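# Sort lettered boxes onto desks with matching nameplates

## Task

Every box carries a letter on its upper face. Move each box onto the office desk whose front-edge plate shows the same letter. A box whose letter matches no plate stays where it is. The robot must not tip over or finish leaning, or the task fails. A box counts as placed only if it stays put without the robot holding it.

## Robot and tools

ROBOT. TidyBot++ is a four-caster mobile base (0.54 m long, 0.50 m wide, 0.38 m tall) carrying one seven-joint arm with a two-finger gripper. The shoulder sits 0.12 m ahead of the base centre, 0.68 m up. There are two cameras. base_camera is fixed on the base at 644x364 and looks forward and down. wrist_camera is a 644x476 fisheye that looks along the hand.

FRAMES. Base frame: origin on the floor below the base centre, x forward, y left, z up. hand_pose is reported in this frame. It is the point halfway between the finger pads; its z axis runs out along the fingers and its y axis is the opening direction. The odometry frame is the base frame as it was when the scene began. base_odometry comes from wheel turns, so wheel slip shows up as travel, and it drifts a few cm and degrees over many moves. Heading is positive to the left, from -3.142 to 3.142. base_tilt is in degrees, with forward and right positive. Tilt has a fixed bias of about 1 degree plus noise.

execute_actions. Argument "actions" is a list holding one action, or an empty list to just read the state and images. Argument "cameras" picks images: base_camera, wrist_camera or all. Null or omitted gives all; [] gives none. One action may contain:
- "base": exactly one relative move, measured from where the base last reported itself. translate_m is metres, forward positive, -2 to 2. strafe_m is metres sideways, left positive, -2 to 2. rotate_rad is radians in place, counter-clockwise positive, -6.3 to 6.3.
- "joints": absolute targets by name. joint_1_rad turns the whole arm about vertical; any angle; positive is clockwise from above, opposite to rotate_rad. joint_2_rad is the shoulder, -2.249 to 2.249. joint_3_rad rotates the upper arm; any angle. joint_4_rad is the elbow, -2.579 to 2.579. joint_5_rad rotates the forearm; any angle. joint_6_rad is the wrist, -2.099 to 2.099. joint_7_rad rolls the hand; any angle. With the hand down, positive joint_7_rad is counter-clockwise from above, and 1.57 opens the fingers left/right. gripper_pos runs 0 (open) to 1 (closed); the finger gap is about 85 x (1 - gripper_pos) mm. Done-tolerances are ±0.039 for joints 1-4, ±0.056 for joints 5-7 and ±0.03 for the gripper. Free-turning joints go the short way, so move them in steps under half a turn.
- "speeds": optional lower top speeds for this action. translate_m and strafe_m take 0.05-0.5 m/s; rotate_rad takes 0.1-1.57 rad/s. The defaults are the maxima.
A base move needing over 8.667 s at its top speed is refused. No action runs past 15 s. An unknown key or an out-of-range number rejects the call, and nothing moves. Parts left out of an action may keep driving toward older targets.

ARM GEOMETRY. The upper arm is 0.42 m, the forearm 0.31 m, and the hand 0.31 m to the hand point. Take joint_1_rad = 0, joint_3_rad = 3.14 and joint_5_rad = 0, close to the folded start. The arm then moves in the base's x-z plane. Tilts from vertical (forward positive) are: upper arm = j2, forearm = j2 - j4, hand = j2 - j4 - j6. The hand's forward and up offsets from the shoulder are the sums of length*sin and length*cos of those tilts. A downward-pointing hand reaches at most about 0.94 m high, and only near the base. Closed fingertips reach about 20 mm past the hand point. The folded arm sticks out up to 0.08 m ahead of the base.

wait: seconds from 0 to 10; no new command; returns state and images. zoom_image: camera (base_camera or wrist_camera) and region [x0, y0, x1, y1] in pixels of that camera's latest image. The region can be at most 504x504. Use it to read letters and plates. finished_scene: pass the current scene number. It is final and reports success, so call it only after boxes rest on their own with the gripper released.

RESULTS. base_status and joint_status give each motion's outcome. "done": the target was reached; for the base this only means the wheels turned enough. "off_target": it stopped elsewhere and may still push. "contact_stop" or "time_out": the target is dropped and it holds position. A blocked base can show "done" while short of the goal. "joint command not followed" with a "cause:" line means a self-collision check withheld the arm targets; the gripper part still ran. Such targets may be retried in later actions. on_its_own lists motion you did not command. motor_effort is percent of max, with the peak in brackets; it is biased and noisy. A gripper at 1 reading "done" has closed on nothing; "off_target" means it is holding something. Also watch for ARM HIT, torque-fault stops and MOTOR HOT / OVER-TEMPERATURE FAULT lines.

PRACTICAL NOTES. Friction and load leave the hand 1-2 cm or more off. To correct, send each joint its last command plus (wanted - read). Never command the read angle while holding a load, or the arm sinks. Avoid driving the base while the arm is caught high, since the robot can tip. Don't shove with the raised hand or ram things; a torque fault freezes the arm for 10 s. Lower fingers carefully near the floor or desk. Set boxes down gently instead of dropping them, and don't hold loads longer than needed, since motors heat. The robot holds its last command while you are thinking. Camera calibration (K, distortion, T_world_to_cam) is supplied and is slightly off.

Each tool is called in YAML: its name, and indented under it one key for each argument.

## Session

execute_actions:
  actions:
    - {"joints":{"joint_6_rad":0.3,"joint_5_rad":0,"joint_7_rad":1.57}}

Scene clock: 1.47 s.
base_odometry: x=+0.000 y=+0.000 heading=+0.000 (m, m, rad; odometry frame)
base_tilt: forward=-0.3 right=+0.0 (deg)
base_status: not commanded
joint_positions: joint_1_rad=+0.045 joint_2_rad=-0.385 joint_3_rad=+3.120 joint_4_rad=-2.521 joint_5_rad=+0.019 joint_6_rad=+0.284 joint_7_rad=+1.573 gripper_pos=+0.000
joint_status: all done
motor_effort: joint_1_rad=+0(0) joint_2_rad=-5(6) joint_3_rad=+1(2) joint_4_rad=+20(20) joint_5_rad=+1(1) joint_6_rad=+8(9) joint_7_rad=+2(1) (%)
hand_pose: x=+0.5253 y=-0.0061 z=+0.8166 quat_wxyz=(+0.015, +0.799, +0.002, +0.601) (m; base frame)
pictures: base_camera, wrist_camera
camera_calibration (this result's frames):
wrist_camera: T_world_to_cam=[[-0.0613212, -0.995158, 0.0768124, -0.0484986], [-0.219766, -0.061607, -0.973605, 0.982346], [0.973623, -0.0765834, -0.214924, -0.207531], [0, 0, 0, 1]] pos_world=[0.414969, -0.0036378, 0.915539]
Images, in order (width x height): base_camera 644x364, wrist_camera 644x476.

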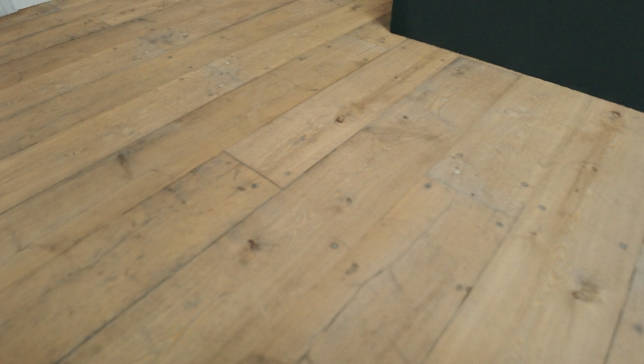

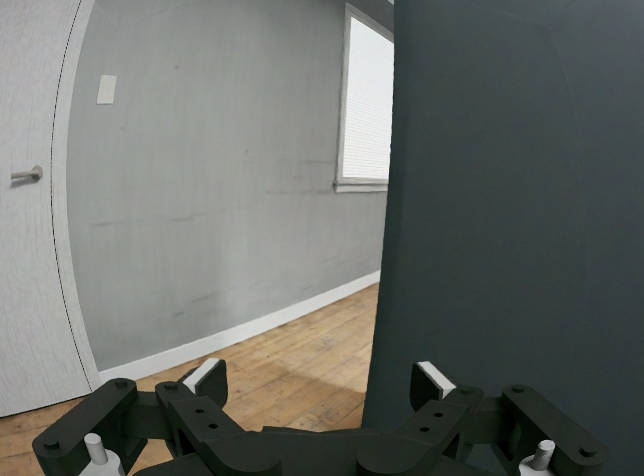

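execute_actions:
  actions:
    - {"base":{"rotate_rad":-2.29},"joints":{"joint_1_rad":0,"joint_3_rad":3.15,"joint_2_rad":0,"joint_4_rad":-1.1,"joint_6_rad":-0.9}}

Scene clock: 6.97 s.
base_odometry: x=+0.000 y=+0.000 heading=-2.289 (m, m, rad; odometry frame)
base_tilt: forward=-0.3 right=+0.0 (deg)
base_status: done
joint_positions: joint_1_rad=+0.020 joint_2_rad=-0.015 joint_3_rad=+3.144 joint_4_rad=-1.108 joint_5_rad=+0.019 joint_6_rad=-0.861 joint_7_rad=+1.573 gripper_pos=+0.000
joint_status: all done
motor_effort: joint_1_rad=+0(3) joint_2_rad=-20(22) joint_3_rad=+1(2) joint_4_rad=+20(22) joint_5_rad=+1(1) joint_6_rad=+7(8) joint_7_rad=+2(2) (%)
hand_pose: x=+0.6804 y=-0.0152 z=+1.1304 quat_wxyz=(+0.016, +0.829, -0.007, +0.559) (m; base frame)
pictures: base_camera, wrist_camera
camera_calibration (this result's frames):
wrist_camera: T_world_to_cam=[[-0.0707613, -0.994756, 0.0738449, -0.0623846], [-0.318185, -0.0476533, -0.94683, 1.35828], [0.945384, -0.0904953, -0.313144, -0.16183], [0, 0, 0, 1]] pos_world=[0.58076, -0.011976, 1.23999]
Images, in order (width x height): base_camera 644x364, wrist_camera 644x476.

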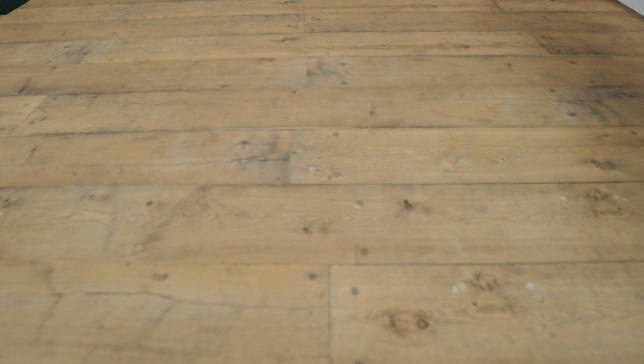

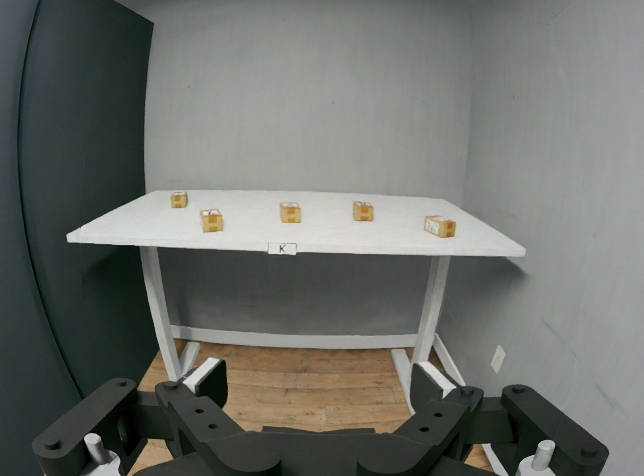

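execute_actions:
  actions:
    - {"base":{"translate_m":-1.0},"joints":{"joint_1_rad":-1.57,"joint_2_rad":-0.4,"joint_4_rad":-1.6,"joint_6_rad":-1.0}}

Scene clock: 12.60 s.
base_odometry: x=+0.659 y=+0.752 heading=-2.290 (m, m, rad; odometry frame)
base_tilt: forward=-0.3 right=+0.0 (deg)
base_status: done
joint_positions: joint_1_rad=-1.553 joint_2_rad=-0.387 joint_3_rad=+3.144 joint_4_rad=-1.588 joint_5_rad=+0.019 joint_6_rad=-0.962 joint_7_rad=+1.573 gripper_pos=+0.000
joint_status: all done
motor_effort: joint_1_rad=-1(0) joint_2_rad=-6(24) joint_3_rad=+1(3) joint_4_rad=+20(21) joint_5_rad=+1(2) joint_6_rad=+7(7) joint_7_rad=+2(2) (%)
hand_pose: x=+0.1303 y=+0.3925 z=+1.0116 quat_wxyz=(-0.323, +0.629, +0.619, +0.342) (m; base frame)
pictures: base_camera, wrist_camera
camera_calibration (this result's frames):
wrist_camera: T_world_to_cam=[[0.99524, -0.0540631, 0.081082, -0.202398], [0.0426548, -0.50642, -0.861232, 1.13666], [0.0876223, 0.860591, -0.501703, 0.287192], [0, 0, 0, 1]] pos_world=[0.127786, 0.317529, 1.13942]
Images, in order (width x height): base_camera 644x364, wrist_camera 644x476.

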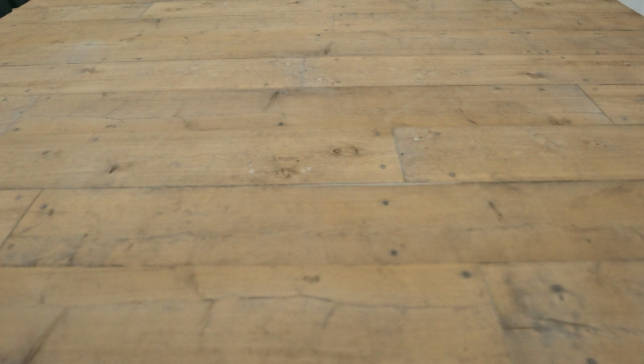

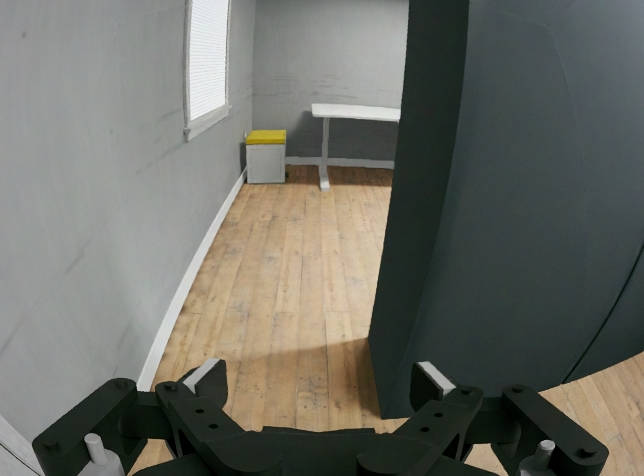

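execute_actions:
  actions:
    - {"base":{"strafe_m":2.0}}
  cameras: []

execute_actions:
  actions:
    - {"base":{"translate_m":0.6},"joints":{"joint_1_rad":-0.6,"joint_2_rad":0.3,"joint_4_rad":-1.0,"joint_6_rad":-0.5}}

Scene clock: 21.10 s.
base_odometry: x=+2.164 y=-0.566 heading=-2.290 (m, m, rad; odometry frame)
base_tilt: forward=-0.3 right=+0.0 (deg)
base_status: done
joint_positions: joint_1_rad=-1.553 joint_2_rad=-0.396 joint_3_rad=+3.144 joint_4_rad=-1.591 joint_5_rad=+0.019 joint_6_rad=-0.965 joint_7_rad=+1.573 gripper_pos=+0.000
joint_status: not commanded
motor_effort: joint_1_rad=-1(2) joint_2_rad=-6(9) joint_3_rad=+1(0) joint_4_rad=+20(21) joint_5_rad=+1(1) joint_6_rad=+6(7) joint_7_rad=+1(2) (%)
hand_pose: x=+0.1302 y=+0.3887 z=+1.0126 quat_wxyz=(-0.324, +0.628, +0.619, +0.343) (m; base frame)
pictures: none
No camera images: the call's "cameras" was empty. Leave "cameras" out to get every camera's image.

Scene clock: 23.67 s.
base_odometry: x=+1.769 y=-1.017 heading=-2.290 (m, m, rad; odometry frame)
base_tilt: forward=-0.3 right=+0.0 (deg)
base_status: done
joint_positions: joint_1_rad=-0.606 joint_2_rad=+0.304 joint_3_rad=+3.147 joint_4_rad=-1.012 joint_5_rad=+0.019 joint_6_rad=-0.537 joint_7_rad=+1.573 gripper_pos=+0.000
joint_status: all done
motor_effort: joint_1_rad=-1(4) joint_2_rad=-33(36) joint_3_rad=+1(4) joint_4_rad=+22(23) joint_5_rad=+1(2) joint_6_rad=+7(7) joint_7_rad=+2(1) (%)
hand_pose: x=+0.7211 y=+0.4113 z=+1.0757 quat_wxyz=(-0.168, +0.762, +0.241, +0.577) (m; base frame)
pictures: base_camera, wrist_camera
camera_calibration (this result's frames):
wrist_camera: T_world_to_cam=[[0.520858, -0.850553, 0.072569, -0.115755], [-0.147175, -0.173213, -0.973826, 1.2971], [0.840861, 0.496544, -0.2154, -0.450033], [0, 0, 0, 1]] pos_world=[0.629608, 0.349681, 1.17461]
Images, in order (width x height): base_camera 644x364, wrist_camera 644x476.

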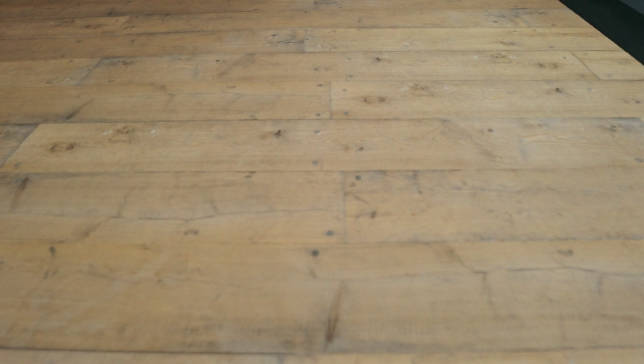

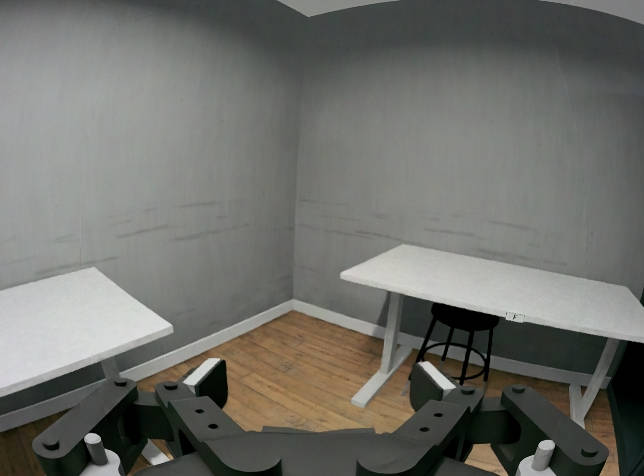

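zoom_image:
  camera: "wrist_camera"
  region: [485,300,545,335]

execute_actions:
  actions:
    - {"base":{"translate_m":-0.63},"joints":{"joint_1_rad":-1.4,"joint_2_rad":0.0,"joint_6_rad":-0.9}}
  cameras: ["wrist_camera"]

zoom_image:
  camera: "wrist_camera"
  region: [400,170,644,370]

Region (485, 300, 545, 335) of wrist_camera's 644x476 image, scaled by 8.400; it fills the top 294 rows of this view, and the rest is white.

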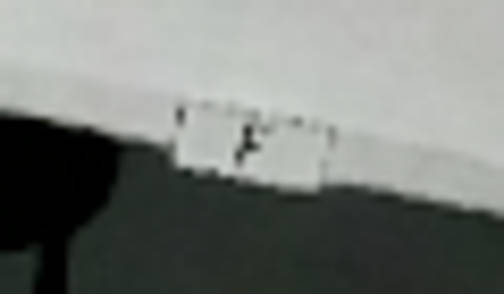

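Scene clock: 31.23 s.
base_odometry: x=+2.184 y=-0.543 heading=-2.290 (m, m, rad; odometry frame)
base_tilt: forward=-0.3 right=-0.1 (deg)
base_status: done
joint_positions: joint_1_rad=-1.390 joint_2_rad=+0.002 joint_3_rad=+3.149 joint_4_rad=-1.009 joint_5_rad=+0.019 joint_6_rad=-0.862 joint_7_rad=+1.573 gripper_pos=+0.000
joint_status: all done
motor_effort: joint_1_rad=-1(4) joint_2_rad=-20(39) joint_3_rad=+0(2) joint_4_rad=+19(23) joint_5_rad=+1(2) joint_6_rad=+8(8) joint_7_rad=+2(2) (%)
hand_pose: x=+0.2277 y=+0.5538 z=+1.1772 quat_wxyz=(-0.370, +0.620, +0.514, +0.463) (m; base frame)
pictures: wrist_camera
camera_calibration (this result's frames):
wrist_camera: T_world_to_cam=[[0.968069, -0.240836, 0.0695799, -0.180949], [0.00898751, -0.244037, -0.969724, 1.34688], [0.250525, 0.939385, -0.23408, -0.17286], [0, 0, 0, 1]] pos_world=[0.206371, 0.447492, 1.27823]
Images, in order (width x height): wrist_camera 644x476.

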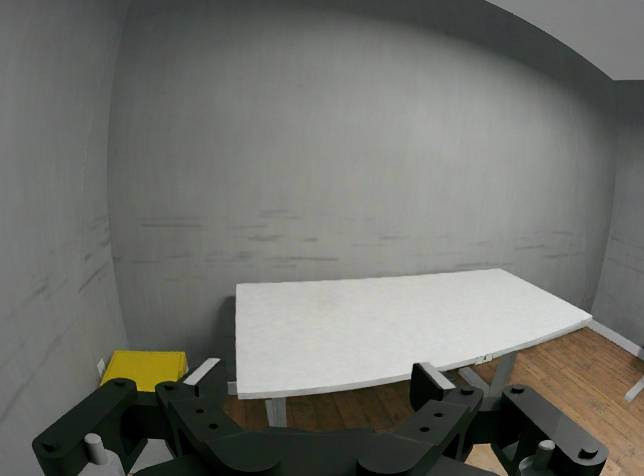

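Region (400, 170, 644, 370) of wrist_camera's 644x476 image, scaled by 2.066; it fills the top 413 rows of this view, and the rest is white.

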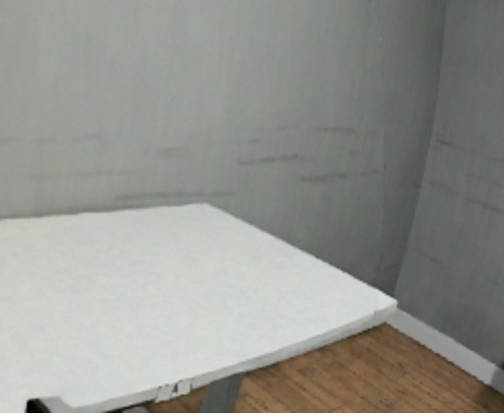

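execute_actions:
  actions:
    - {"joints":{"joint_1_rad":-0.8,"joint_2_rad":0.6,"joint_4_rad":-1.4,"joint_6_rad":0.3}}
  cameras: ["wrist_camera"]

zoom_image:
  camera: "wrist_camera"
  region: [100,200,340,350]

execute_actions:
  actions:
    - {"joints":{"joint_1_rad":-1.57,"joint_2_rad":0,"joint_4_rad":-0.6,"joint_6_rad":-1.9}}
  cameras: []

Scene clock: 36.70 s.
base_odometry: x=+2.184 y=-0.543 heading=-2.290 (m, m, rad; odometry frame)
base_tilt: forward=-0.3 right=-0.1 (deg)
base_status: not commanded
joint_positions: joint_1_rad=-0.802 joint_2_rad=+0.602 joint_3_rad=+3.149 joint_4_rad=-1.397 joint_5_rad=+0.019 joint_6_rad=+0.263 joint_7_rad=+1.573 gripper_pos=+0.000
joint_status: all done
motor_effort: joint_1_rad=-1(4) joint_2_rad=-43(48) joint_3_rad=+1(1) joint_4_rad=+21(23) joint_5_rad=+1(2) joint_6_rad=+7(9) joint_7_rad=+2(1) (%)
hand_pose: x=+0.6980 y=+0.5966 z=+0.8466 quat_wxyz=(-0.245, +0.699, +0.305, +0.598) (m; base frame)
pictures: wrist_camera
camera_calibration (this result's frames):
wrist_camera: T_world_to_cam=[[0.681057, -0.72902, 0.0684873, -0.110385], [-0.0269851, -0.118458, -0.992592, 1.0021], [0.731733, 0.674164, -0.100349, -0.699158], [0, 0, 0, 1]] pos_world=[0.613817, 0.509582, 0.932076]
Images, in order (width x height): wrist_camera 644x476.

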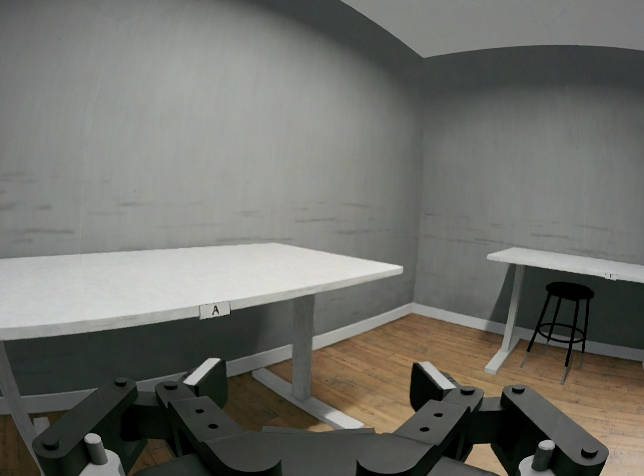

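Region (100, 200, 340, 350) of wrist_camera's 644x476 image, scaled by 2.100; it fills the top 315 rows of this view, and the rest is white.

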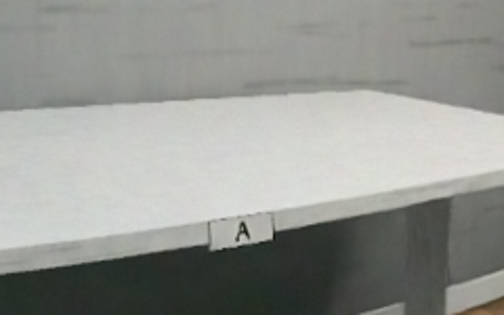

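Scene clock: 39.53 s.
base_odometry: x=+2.184 y=-0.543 heading=-2.290 (m, m, rad; odometry frame)
base_tilt: forward=-0.4 right=-0.1 (deg)
base_status: not commanded
joint_positions: joint_1_rad=-1.551 joint_2_rad=-0.006 joint_3_rad=+3.150 joint_4_rad=-0.602 joint_5_rad=+0.019 joint_6_rad=-1.870 joint_7_rad=+1.573 gripper_pos=+0.000
joint_status: all done
motor_effort: joint_1_rad=-1(4) joint_2_rad=-13(47) joint_3_rad=+1(2) joint_4_rad=+13(23) joint_5_rad=+1(1) joint_6_rad=+5(9) joint_7_rad=+2(2) (%)
hand_pose: x=+0.1334 y=+0.3684 z=+1.1195 quat_wxyz=(-0.225, +0.680, +0.655, +0.243) (m; base frame)
pictures: none
No camera images: the call's "cameras" was empty. Leave "cameras" out to get every camera's image.

execute_actions:
  actions:
    - {"base":{"strafe_m":-1.95}}
  cameras: []

execute_actions:
  actions:
    - {"base":{"translate_m":1.9},"joints":{"joint_1_rad":0.02,"joint_3_rad":3.135,"joint_5_rad":-0.03}}

Scene clock: 48.93 s.
base_odometry: x=+0.718 y=+0.742 heading=-2.290 (m, m, rad; odometry frame)
base_tilt: forward=-0.3 right=-0.1 (deg)
base_status: done
joint_positions: joint_1_rad=-1.551 joint_2_rad=-0.003 joint_3_rad=+3.150 joint_4_rad=-0.602 joint_5_rad=+0.019 joint_6_rad=-1.870 joint_7_rad=+1.573 gripper_pos=+0.000
joint_status: not commanded
motor_effort: joint_1_rad=-1(1) joint_2_rad=-13(17) joint_3_rad=+0(0) joint_4_rad=+14(14) joint_5_rad=+1(1) joint_6_rad=+4(6) joint_7_rad=+2(2) (%)
hand_pose: x=+0.1333 y=+0.3695 z=+1.1186 quat_wxyz=(-0.224, +0.680, +0.655, +0.242) (m; base frame)
pictures: none
No camera images: the call's "cameras" was empty. Leave "cameras" out to get every camera's image.

Scene clock: 54.10 s.
base_odometry: x=-0.534 y=-0.687 heading=-2.290 (m, m, rad; odometry frame)
base_tilt: forward=-0.3 right=+0.0 (deg)
base_status: done
joint_positions: joint_1_rad=+0.001 joint_2_rad=+0.003 joint_3_rad=+3.150 joint_4_rad=-0.602 joint_5_rad=+0.016 joint_6_rad=-1.870 joint_7_rad=+1.573 gripper_pos=+0.000
joint_status: all done
motor_effort: joint_1_rad=-1(1) joint_2_rad=-13(17) joint_3_rad=+1(2) joint_4_rad=+13(15) joint_5_rad=+1(3) joint_6_rad=+5(5) joint_7_rad=+2(2) (%)
hand_pose: x=+0.4916 y=-0.0066 z=+1.1161 quat_wxyz=(+0.008, +0.945, -0.008, +0.327) (m; base frame)
pictures: base_camera, wrist_camera
camera_calibration (this result's frames):
wrist_camera: T_world_to_cam=[[-0.0284193, -0.996473, 0.0789587, -0.0927028], [-0.747536, -0.0312537, -0.663485, 1.18006], [0.663613, -0.0778803, -0.744011, 0.632466], [0, 0, 0, 1]] pos_world=[0.459788, -0.00623814, 1.26083]
Images, in order (width x height): base_camera 644x364, wrist_camera 644x476.

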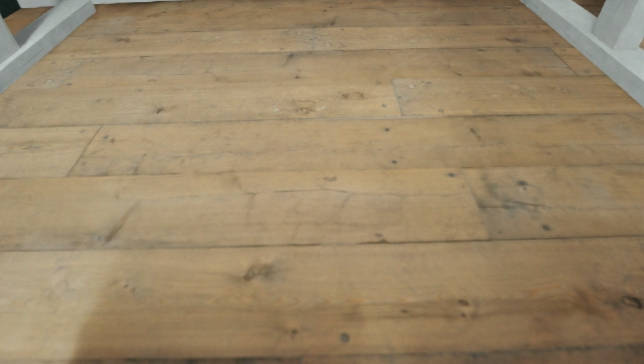

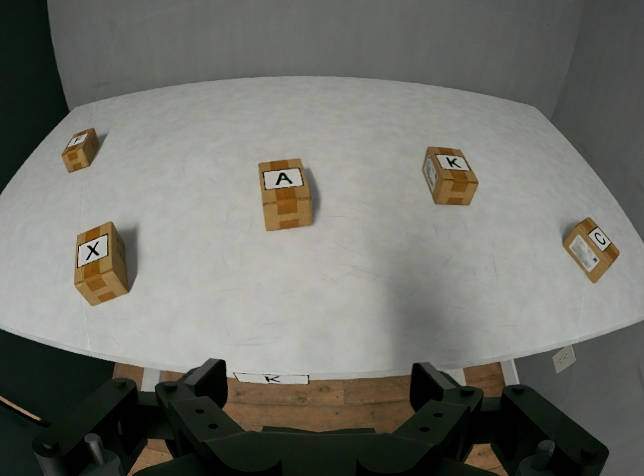

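execute_actions:
  actions:
    - {"base":{"translate_m":0.2},"joints":{"joint_1_rad":-0.09,"joint_2_rad":0.05,"joint_4_rad":-0.8,"joint_6_rad":-1.67,"joint_7_rad":1.68}}
  cameras: ["wrist_camera"]

Scene clock: 59.73 s.
base_odometry: x=-0.666 y=-0.837 heading=-2.290 (m, m, rad; odometry frame)
base_tilt: forward=-0.3 right=-0.1 (deg)
base_status: done
joint_positions: joint_1_rad=-0.071 joint_2_rad=+0.060 joint_3_rad=+3.149 joint_4_rad=-0.796 joint_5_rad=+0.015 joint_6_rad=-1.703 joint_7_rad=+1.647 gripper_pos=+0.000
joint_status: all done
motor_effort: joint_1_rad=-1(1) joint_2_rad=-19(24) joint_3_rad=+1(1) joint_4_rad=+16(19) joint_5_rad=+1(1) joint_6_rad=+4(5) joint_7_rad=+1(1) (%)
hand_pose: x=+0.5523 y=+0.0247 z=+1.0479 quat_wxyz=(+0.009, +0.956, +0.064, +0.287) (m; base frame)
pictures: wrist_camera
camera_calibration (this result's frames):
wrist_camera: T_world_to_cam=[[0.114517, -0.985841, 0.122484, -0.179169], [-0.786197, -0.165308, -0.595456, 1.13454], [0.607273, -0.0281066, -0.793996, 0.626176], [0, 0, 0, 1]] pos_world=[0.532227, 0.0285154, 1.19469]
Images, in order (width x height): wrist_camera 644x476.

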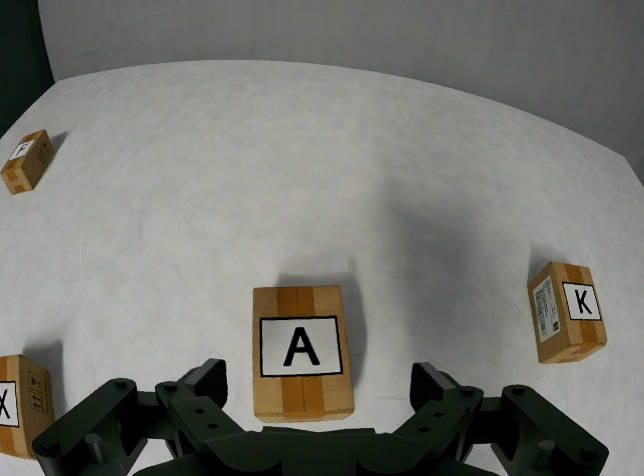

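execute_actions:
  actions:
    - {"base":{"strafe_m":0.01},"joints":{"joint_4_rad":-1.07,"joint_6_rad":-1.39}}
  cameras: ["wrist_camera"]

execute_actions:
  actions:
    - {"joints":{"gripper_pos":1}}
  cameras: ["wrist_camera"]

Scene clock: 66.07 s.
base_odometry: x=-0.659 y=-0.844 heading=-2.291 (m, m, rad; odometry frame)
base_tilt: forward=-0.3 right=+0.0 (deg)
base_status: done
joint_positions: joint_1_rad=-0.075 joint_2_rad=+0.056 joint_3_rad=+3.145 joint_4_rad=-1.062 joint_5_rad=+0.013 joint_6_rad=-1.427 joint_7_rad=+1.647 gripper_pos=+0.000
joint_status: all done
motor_effort: joint_1_rad=-1(3) joint_2_rad=-21(22) joint_3_rad=+0(1) joint_4_rad=+18(19) joint_5_rad=+2(0) joint_6_rad=+4(4) joint_7_rad=+2(2) (%)
hand_pose: x=+0.5991 y=+0.0320 z=+0.9815 quat_wxyz=(+0.007, +0.953, +0.070, +0.293) (m; base frame)
pictures: wrist_camera
camera_calibration (this result's frames):
wrist_camera: T_world_to_cam=[[0.124779, -0.984471, 0.123479, -0.176409], [-0.776642, -0.174362, -0.605331, 1.13719], [0.617461, -0.0203667, -0.786338, 0.531335], [0, 0, 0, 1]] pos_world=[0.577122, 0.0354344, 1.12797]
Images, in order (width x height): wrist_camera 644x476.

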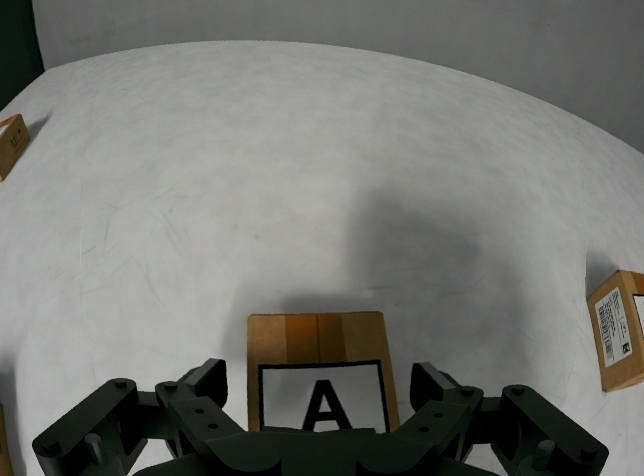

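Scene clock: 67.17 s.
base_odometry: x=-0.659 y=-0.844 heading=-2.291 (m, m, rad; odometry frame)
base_tilt: forward=-0.3 right=+0.0 (deg)
base_status: not commanded
joint_positions: joint_1_rad=-0.075 joint_2_rad=+0.052 joint_3_rad=+3.145 joint_4_rad=-1.066 joint_5_rad=+0.012 joint_6_rad=-1.423 joint_7_rad=+1.647 gripper_pos=+0.351
joint_status: gripper_pos off_target (ended at +0.351, target +1.000)
motor_effort: joint_1_rad=-1(0) joint_2_rad=-20(22) joint_3_rad=+0(1) joint_4_rad=+18(19) joint_5_rad=+1(1) joint_6_rad=+4(5) joint_7_rad=+2(2) (%)
hand_pose: x=+0.5984 y=+0.0321 z=+0.9829 quat_wxyz=(+0.007, +0.953, +0.070, +0.296) (m; base frame)
pictures: wrist_camera
camera_calibration (this result's frames):
wrist_camera: T_world_to_cam=[[0.124353, -0.984539, 0.123365, -0.176033], [-0.773256, -0.174068, -0.609734, 1.13978], [0.621781, -0.019571, -0.782947, 0.526941], [0, 0, 0, 1]] pos_world=[0.575592, 0.0354006, 1.12925]
Images, in order (width x height): wrist_camera 644x476.

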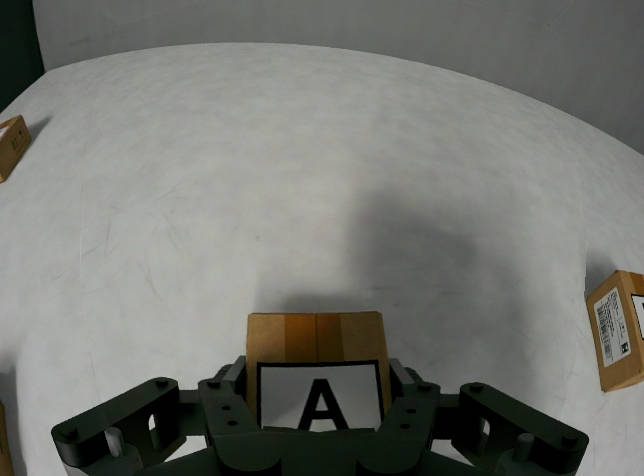

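execute_actions:
  actions:
    - {"base":{"translate_m":-0.1},"speeds":{"translate_m":0.1},"joints":{"joint_4_rad":-0.6,"joint_6_rad":-1.9}}
  cameras: []

execute_actions:
  actions:
    - {"base":{"translate_m":-2},"joints":{"joint_1_rad":-1.57}}
  cameras: []

execute_actions:
  actions:
    - {"base":{"strafe_m":2},"joints":{"joint_2_rad":0.2,"joint_4_rad":-1.3,"joint_6_rad":-1.0}}
  cameras: []

execute_actions:
  actions:
    - {"base":{"translate_m":0.2}}
  cameras: ["wrist_camera"]

Scene clock: 81.00 s.
base_odometry: x=-0.593 y=-0.769 heading=-2.291 (m, m, rad; odometry frame)
base_tilt: forward=-0.3 right=+0.0 (deg)
base_status: done
joint_positions: joint_1_rad=-0.075 joint_2_rad=+0.049 joint_3_rad=+3.145 joint_4_rad=-0.610 joint_5_rad=+0.011 joint_6_rad=-1.867 joint_7_rad=+1.647 gripper_pos=+0.351
joint_status: all done
motor_effort: joint_1_rad=-1(0) joint_2_rad=-16(25) joint_3_rad=+1(0) joint_4_rad=+15(20) joint_5_rad=+1(2) joint_6_rad=+5(6) joint_7_rad=+1(2) (%)
hand_pose: x=+0.5110 y=+0.0264 z=+1.0963 quat_wxyz=(+0.005, +0.951, +0.067, +0.303) (m; base frame)
pictures: none
No camera images: the call's "cameras" was empty. Leave "cameras" out to get every camera's image.

Scene clock: 86.37 s.
base_odometry: x=+0.726 y=+0.735 heading=-2.291 (m, m, rad; odometry frame)
base_tilt: forward=-0.3 right=-0.1 (deg)
base_status: done
joint_positions: joint_1_rad=-1.556 joint_2_rad=+0.059 joint_3_rad=+3.144 joint_4_rad=-0.610 joint_5_rad=+0.009 joint_6_rad=-1.867 joint_7_rad=+1.647 gripper_pos=+0.351
joint_status: all done
motor_effort: joint_1_rad=-1(1) joint_2_rad=-17(21) joint_3_rad=+1(2) joint_4_rad=+15(16) joint_5_rad=+1(2) joint_6_rad=+5(5) joint_7_rad=+1(2) (%)
hand_pose: x=+0.1271 y=+0.3967 z=+1.0925 quat_wxyz=(-0.198, +0.657, +0.693, +0.223) (m; base frame)
pictures: none
No camera images: the call's "cameras" was empty. Leave "cameras" out to get every camera's image.

Scene clock: 91.73 s.
base_odometry: x=+2.231 y=-0.583 heading=-2.291 (m, m, rad; odometry frame)
base_tilt: forward=-0.4 right=-0.1 (deg)
base_status: done
joint_positions: joint_1_rad=-1.556 joint_2_rad=+0.210 joint_3_rad=+3.144 joint_4_rad=-1.298 joint_5_rad=+0.009 joint_6_rad=-1.037 joint_7_rad=+1.647 gripper_pos=+0.351
joint_status: all done
motor_effort: joint_1_rad=+0(1) joint_2_rad=-30(33) joint_3_rad=+1(0) joint_4_rad=+21(23) joint_5_rad=+1(1) joint_6_rad=+4(5) joint_7_rad=+2(2) (%)
hand_pose: x=+0.1296 y=+0.5762 z=+0.8556 quat_wxyz=(-0.195, +0.655, +0.696, +0.220) (m; base frame)
pictures: none
No camera images: the call's "cameras" was empty. Leave "cameras" out to get every camera's image.

Scene clock: 93.37 s.
base_odometry: x=+2.099 y=-0.734 heading=-2.290 (m, m, rad; odometry frame)
base_tilt: forward=-0.3 right=-0.1 (deg)
base_status: done
joint_positions: joint_1_rad=-1.560 joint_2_rad=+0.210 joint_3_rad=+3.142 joint_4_rad=-1.298 joint_5_rad=+0.009 joint_6_rad=-1.036 joint_7_rad=+1.647 gripper_pos=+0.351
joint_status: not commanded
motor_effort: joint_1_rad=+0(5) joint_2_rad=-30(30) joint_3_rad=+1(2) joint_4_rad=+21(21) joint_5_rad=+1(0) joint_6_rad=+5(5) joint_7_rad=+2(2) (%)
hand_pose: x=+0.1263 y=+0.5763 z=+0.8556 quat_wxyz=(-0.196, +0.653, +0.698, +0.220) (m; base frame)
pictures: wrist_camera
camera_calibration (this result's frames):
wrist_camera: T_world_to_cam=[[0.991566, 0.0477349, 0.120494, -0.267773], [0.111649, -0.78674, -0.607104, 1.03102], [0.0658172, 0.615437, -0.785434, 0.437882], [0, 0, 0, 1]] pos_world=[0.121582, 0.554437, 1.00213]
Images, in order (width x height): wrist_camera 644x476.

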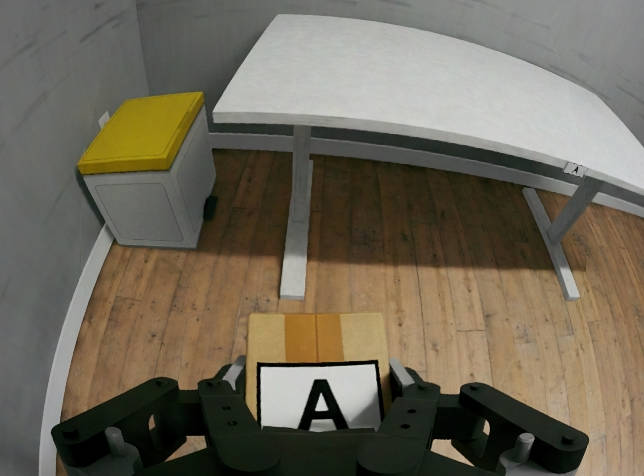

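execute_actions:
  actions:
    - {"base":{"strafe_m":0.68},"joints":{"joint_1_rad":-1.3}}
  cameras: []

execute_actions:
  actions:
    - {"joints":{"joint_4_rad":-1.59,"joint_6_rad":-0.71}}
  cameras: []

execute_actions:
  actions:
    - {"joints":{"joint_4_rad":-1.64,"joint_6_rad":-0.66}}
  cameras: ["wrist_camera"]

Scene clock: 98.83 s.
base_odometry: x=+2.610 y=-1.183 heading=-2.291 (m, m, rad; odometry frame)
base_tilt: forward=-0.3 right=-0.1 (deg)
base_status: done
joint_positions: joint_1_rad=-1.307 joint_2_rad=+0.209 joint_3_rad=+3.140 joint_4_rad=-1.299 joint_5_rad=+0.008 joint_6_rad=-1.035 joint_7_rad=+1.647 gripper_pos=+0.351
joint_status: all done
motor_effort: joint_1_rad=+0(3) joint_2_rad=-30(33) joint_3_rad=+1(1) joint_4_rad=+21(22) joint_5_rad=+1(0) joint_6_rad=+5(5) joint_7_rad=+2(2) (%)
hand_pose: x=+0.2694 y=+0.5564 z=+0.8560 quat_wxyz=(-0.167, +0.735, +0.611, +0.243) (m; base frame)
pictures: none
No camera images: the call's "cameras" was empty. Leave "cameras" out to get every camera's image.

Scene clock: 100.20 s.
base_odometry: x=+2.610 y=-1.183 heading=-2.291 (m, m, rad; odometry frame)
base_tilt: forward=-0.3 right=-0.1 (deg)
base_status: not commanded
joint_positions: joint_1_rad=-1.307 joint_2_rad=+0.209 joint_3_rad=+3.140 joint_4_rad=-1.588 joint_5_rad=+0.008 joint_6_rad=-0.752 joint_7_rad=+1.647 gripper_pos=+0.351
joint_status: all done
motor_effort: joint_1_rad=-1(1) joint_2_rad=-30(31) joint_3_rad=+1(1) joint_4_rad=+21(22) joint_5_rad=+1(1) joint_6_rad=+4(5) joint_7_rad=+2(1) (%)
hand_pose: x=+0.2667 y=+0.5481 z=+0.7649 quat_wxyz=(-0.166, +0.735, +0.612, +0.240) (m; base frame)
pictures: none
No camera images: the call's "cameras" was empty. Leave "cameras" out to get every camera's image.

Scene clock: 100.93 s.
base_odometry: x=+2.610 y=-1.183 heading=-2.291 (m, m, rad; odometry frame)
base_tilt: forward=-0.3 right=-0.1 (deg)
base_status: not commanded
joint_positions: joint_1_rad=-1.307 joint_2_rad=+0.208 joint_3_rad=+3.140 joint_4_rad=-1.634 joint_5_rad=+0.008 joint_6_rad=-0.697 joint_7_rad=+1.647 gripper_pos=+0.351
joint_status: all done
motor_effort: joint_1_rad=-1(1) joint_2_rad=-27(30) joint_3_rad=+1(0) joint_4_rad=+19(21) joint_5_rad=+1(1) joint_6_rad=+4(5) joint_7_rad=+1(2) (%)
hand_pose: x=+0.2661 y=+0.5466 z=+0.7525 quat_wxyz=(-0.169, +0.734, +0.611, +0.244) (m; base frame)
pictures: wrist_camera
camera_calibration (this result's frames):
wrist_camera: T_world_to_cam=[[0.972799, -0.198185, 0.119933, -0.252758], [-0.0850514, -0.787149, -0.61087, 0.984781], [0.21547, 0.584054, -0.782594, 0.341163], [0, 0, 0, 1]] pos_world=[0.256129, 0.525819, 0.89888]
Images, in order (width x height): wrist_camera 644x476.

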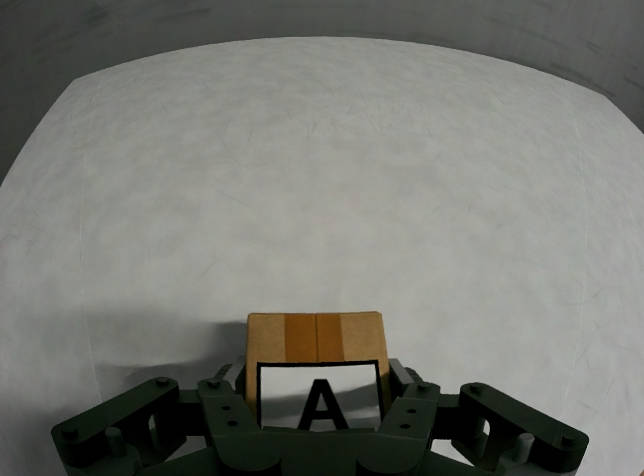

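execute_actions:
  actions:
    - {"joints":{"gripper_pos":0}}
  cameras: []

execute_actions:
  actions:
    - {"base":{"strafe_m":-0.26},"speeds":{"strafe_m":0.2},"joints":{"joint_2_rad":0.05,"joint_4_rad":-0.7,"joint_6_rad":-1.7}}
  cameras: ["wrist_camera"]

execute_actions:
  actions:
    - {"base":{"translate_m":-0.2},"joints":{"joint_1_rad":-1.57,"joint_7_rad":1.53}}
  cameras: []

execute_actions:
  actions:
    - {"base":{"strafe_m":-2},"joints":{"joint_2_rad":-0.4,"joint_6_rad":-2.05}}
  cameras: []

execute_actions:
  actions:
    - {"joints":{"joint_1_rad":0.02}}

Scene clock: 113.60 s.
base_odometry: x=+2.610 y=-1.183 heading=-2.291 (m, m, rad; odometry frame)
base_tilt: forward=-0.4 right=-0.1 (deg)
base_status: not commanded
joint_positions: joint_1_rad=-1.307 joint_2_rad=+0.208 joint_3_rad=+3.140 joint_4_rad=-1.634 joint_5_rad=+0.008 joint_6_rad=-0.697 joint_7_rad=+1.647 gripper_pos=+0.000
joint_status: all done
motor_effort: joint_1_rad=+0(1) joint_2_rad=-28(30) joint_3_rad=+0(0) joint_4_rad=+20(21) joint_5_rad=+1(1) joint_6_rad=+4(5) joint_7_rad=+1(2) (%)
hand_pose: x=+0.2661 y=+0.5466 z=+0.7526 quat_wxyz=(-0.169, +0.734, +0.611, +0.244) (m; base frame)
pictures: none
No camera images: the call's "cameras" was empty. Leave "cameras" out to get every camera's image.

Scene clock: 115.83 s.
base_odometry: x=+2.414 y=-1.011 heading=-2.291 (m, m, rad; odometry frame)
base_tilt: forward=-0.3 right=-0.1 (deg)
base_status: done
joint_positions: joint_1_rad=-1.307 joint_2_rad=+0.043 joint_3_rad=+3.140 joint_4_rad=-0.707 joint_5_rad=+0.008 joint_6_rad=-1.663 joint_7_rad=+1.647 gripper_pos=+0.000
joint_status: all done
motor_effort: joint_1_rad=-1(1) joint_2_rad=-17(32) joint_3_rad=+1(1) joint_4_rad=+16(22) joint_5_rad=+1(1) joint_6_rad=+5(5) joint_7_rad=+2(2) (%)
hand_pose: x=+0.2341 y=+0.4241 z=+1.1002 quat_wxyz=(-0.203, +0.720, +0.595, +0.293) (m; base frame)
pictures: wrist_camera
camera_calibration (this result's frames):
wrist_camera: T_world_to_cam=[[0.967502, -0.220274, 0.124174, -0.281596], [-0.0699899, -0.705167, -0.705578, 1.16395], [0.242985, 0.673958, -0.697667, 0.553684], [0, 0, 0, 1]] pos_world=[0.219373, 0.385594, 1.24251]
Images, in order (width x height): wrist_camera 644x476.

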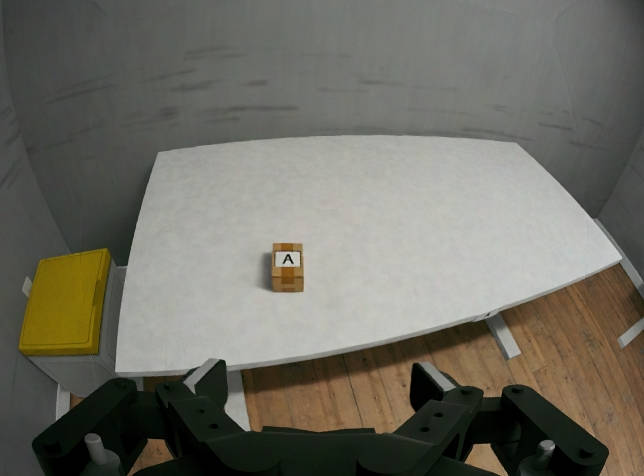

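Scene clock: 117.47 s.
base_odometry: x=+2.546 y=-0.861 heading=-2.290 (m, m, rad; odometry frame)
base_tilt: forward=-0.4 right=+0.0 (deg)
base_status: done
joint_positions: joint_1_rad=-1.560 joint_2_rad=+0.044 joint_3_rad=+3.135 joint_4_rad=-0.707 joint_5_rad=+0.007 joint_6_rad=-1.663 joint_7_rad=+1.563 gripper_pos=+0.000
joint_status: all done
motor_effort: joint_1_rad=+0(2) joint_2_rad=-17(19) joint_3_rad=+1(3) joint_4_rad=+16(16) joint_5_rad=+1(3) joint_6_rad=+5(5) joint_7_rad=+2(1) (%)
hand_pose: x=+0.1219 y=+0.4399 z=+1.0997 quat_wxyz=(-0.250, +0.666, +0.656, +0.254) (m; base frame)
pictures: none
No camera images: the call's "cameras" was empty. Leave "cameras" out to get every camera's image.

Scene clock: 122.97 s.
base_odometry: x=+1.042 y=+0.458 heading=-2.290 (m, m, rad; odometry frame)
base_tilt: forward=-0.3 right=+0.0 (deg)
base_status: done
joint_positions: joint_1_rad=-1.560 joint_2_rad=-0.406 joint_3_rad=+3.135 joint_4_rad=-0.703 joint_5_rad=+0.007 joint_6_rad=-2.016 joint_7_rad=+1.563 gripper_pos=+0.000
joint_status: all done
motor_effort: joint_1_rad=-1(0) joint_2_rad=+5(24) joint_3_rad=+1(1) joint_4_rad=+10(17) joint_5_rad=+1(1) joint_6_rad=+6(7) joint_7_rad=+2(2) (%)
hand_pose: x=+0.1192 y=+0.1554 z=+1.1583 quat_wxyz=(-0.282, +0.653, +0.642, +0.287) (m; base frame)
pictures: none
No camera images: the call's "cameras" was empty. Leave "cameras" out to get every camera's image.

Scene clock: 125.77 s.
base_odometry: x=+1.042 y=+0.458 heading=-2.290 (m, m, rad; odometry frame)
base_tilt: forward=-0.4 right=+0.0 (deg)
base_status: not commanded
joint_positions: joint_1_rad=+0.000 joint_2_rad=-0.406 joint_3_rad=+3.135 joint_4_rad=-0.703 joint_5_rad=+0.007 joint_6_rad=-2.016 joint_7_rad=+1.563 gripper_pos=+0.000
joint_status: all done
motor_effort: joint_1_rad=+0(1) joint_2_rad=+5(6) joint_3_rad=+1(1) joint_4_rad=+10(10) joint_5_rad=+1(1) joint_6_rad=+5(6) joint_7_rad=+2(2) (%)
hand_pose: x=+0.2743 y=+0.0015 z=+1.1583 quat_wxyz=(+0.001, +0.916, -0.003, +0.402) (m; base frame)
pictures: base_camera, wrist_camera
camera_calibration (this result's frames):
wrist_camera: T_world_to_cam=[[-0.0249837, -0.997502, 0.0660745, -0.0800997], [-0.629642, -0.0356365, -0.776068, 1.14399], [0.776484, -0.0609923, -0.627178, 0.642399], [0, 0, 0, 1]] pos_world=[0.219488, 0.0000496013, 1.296]
Images, in order (width x height): base_camera 644x364, wrist_camera 644x476.

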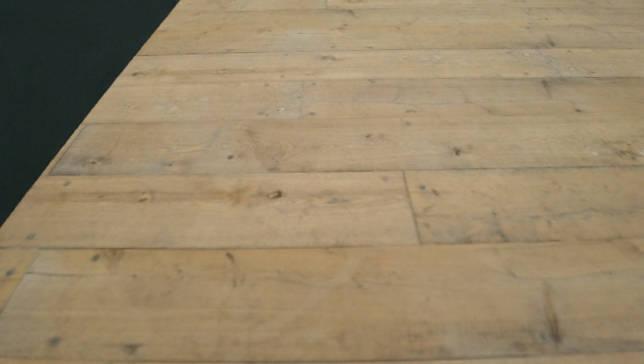

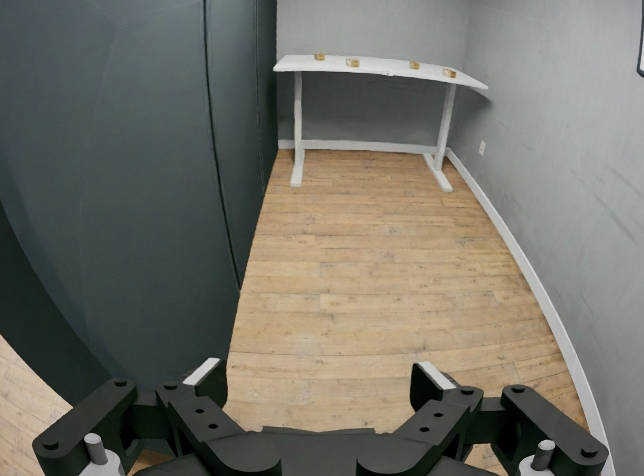

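execute_actions:
  actions:
    - {"base":{"translate_m":2},"joints":{"joint_2_rad":0.2,"joint_4_rad":-0.7,"joint_6_rad":-1.4}}

Scene clock: 132.90 s.
base_odometry: x=-0.277 y=-1.046 heading=-2.290 (m, m, rad; odometry frame)
base_tilt: forward=-0.3 right=+0.0 (deg)
base_status: done
joint_positions: joint_1_rad=+0.000 joint_2_rad=+0.205 joint_3_rad=+3.135 joint_4_rad=-0.701 joint_5_rad=+0.007 joint_6_rad=-1.434 joint_7_rad=+1.563 gripper_pos=+0.000
joint_status: all done
motor_effort: joint_1_rad=-1(1) joint_2_rad=-25(30) joint_3_rad=+0(1) joint_4_rad=+17(19) joint_5_rad=+2(1) joint_6_rad=+6(6) joint_7_rad=+1(2) (%)
hand_pose: x=+0.6757 y=+0.0022 z=+1.0709 quat_wxyz=(+0.000, +0.921, -0.002, +0.390) (m; base frame)
pictures: base_camera, wrist_camera
camera_calibration (this result's frames):
wrist_camera: T_world_to_cam=[[-0.0204611, -0.997592, 0.0662721, -0.0668713], [-0.650276, -0.0370707, -0.758793, 1.32435], [0.759422, -0.0586209, -0.647952, 0.309735], [0, 0, 0, 1]] pos_world=[0.624605, 0.000541314, 1.21003]
Images, in order (width x height): base_camera 644x364, wrist_camera 644x476.

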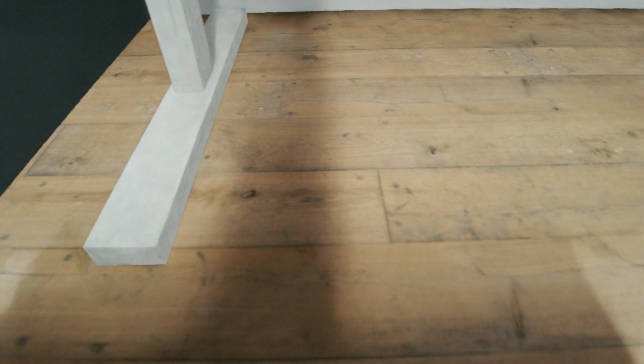

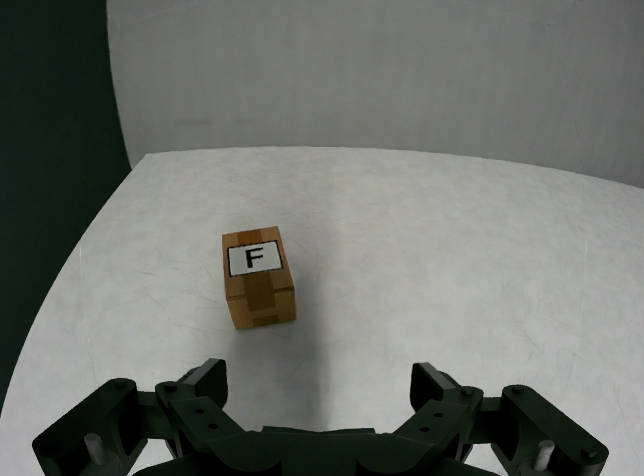

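execute_actions:
  actions:
    - {"base":{"strafe_m":-0.07},"joints":{"joint_1_rad":-0.235}}
  cameras: []

execute_actions:
  actions:
    - {"base":{"translate_m":0.13}}
  cameras: ["wrist_camera"]

Scene clock: 137.33 s.
base_odometry: x=-0.329 y=-1.000 heading=-2.290 (m, m, rad; odometry frame)
base_tilt: forward=-0.3 right=+0.0 (deg)
base_status: done
joint_positions: joint_1_rad=-0.223 joint_2_rad=+0.205 joint_3_rad=+3.135 joint_4_rad=-0.701 joint_5_rad=+0.007 joint_6_rad=-1.434 joint_7_rad=+1.563 gripper_pos=+0.000
joint_status: all done
motor_effort: joint_1_rad=-1(3) joint_2_rad=-25(26) joint_3_rad=+1(1) joint_4_rad=+18(18) joint_5_rad=+1(2) joint_6_rad=+6(6) joint_7_rad=+2(1) (%)
hand_pose: x=+0.6614 y=+0.1256 z=+1.0710 quat_wxyz=(-0.044, +0.915, +0.101, +0.387) (m; base frame)
pictures: none
No camera images: the call's "cameras" was empty. Leave "cameras" out to get every camera's image.

Scene clock: 138.73 s.
base_odometry: x=-0.415 y=-1.097 heading=-2.290 (m, m, rad; odometry frame)
base_tilt: forward=-0.3 right=-0.1 (deg)
base_status: done
joint_positions: joint_1_rad=-0.223 joint_2_rad=+0.207 joint_3_rad=+3.135 joint_4_rad=-0.701 joint_5_rad=+0.007 joint_6_rad=-1.434 joint_7_rad=+1.563 gripper_pos=+0.000
joint_status: not commanded
motor_effort: joint_1_rad=-1(1) joint_2_rad=-25(29) joint_3_rad=+1(0) joint_4_rad=+17(19) joint_5_rad=+1(2) joint_6_rad=+5(6) joint_7_rad=+1(2) (%)
hand_pose: x=+0.6622 y=+0.1259 z=+1.0700 quat_wxyz=(-0.044, +0.916, +0.101, +0.387) (m; base frame)
pictures: wrist_camera
camera_calibration (this result's frames):
wrist_camera: T_world_to_cam=[[0.201519, -0.977275, 0.0657592, -0.0927221], [-0.627, -0.180287, -0.75787, 1.32103], [0.752503, 0.111494, -0.649083, 0.311024], [0, 0, 0, 1]] pos_world=[0.612927, 0.112872, 1.20915]
Images, in order (width x height): wrist_camera 644x476.

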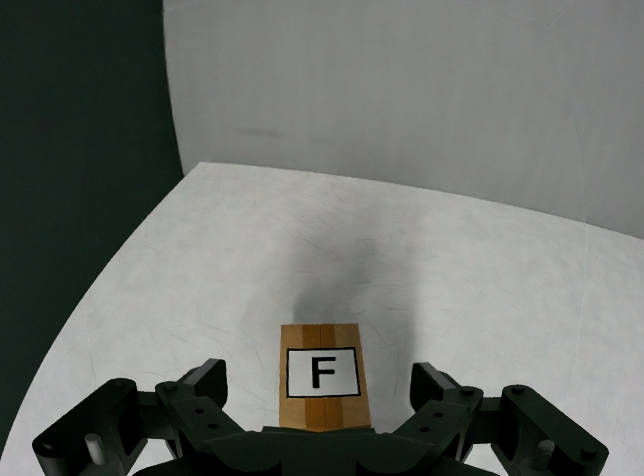

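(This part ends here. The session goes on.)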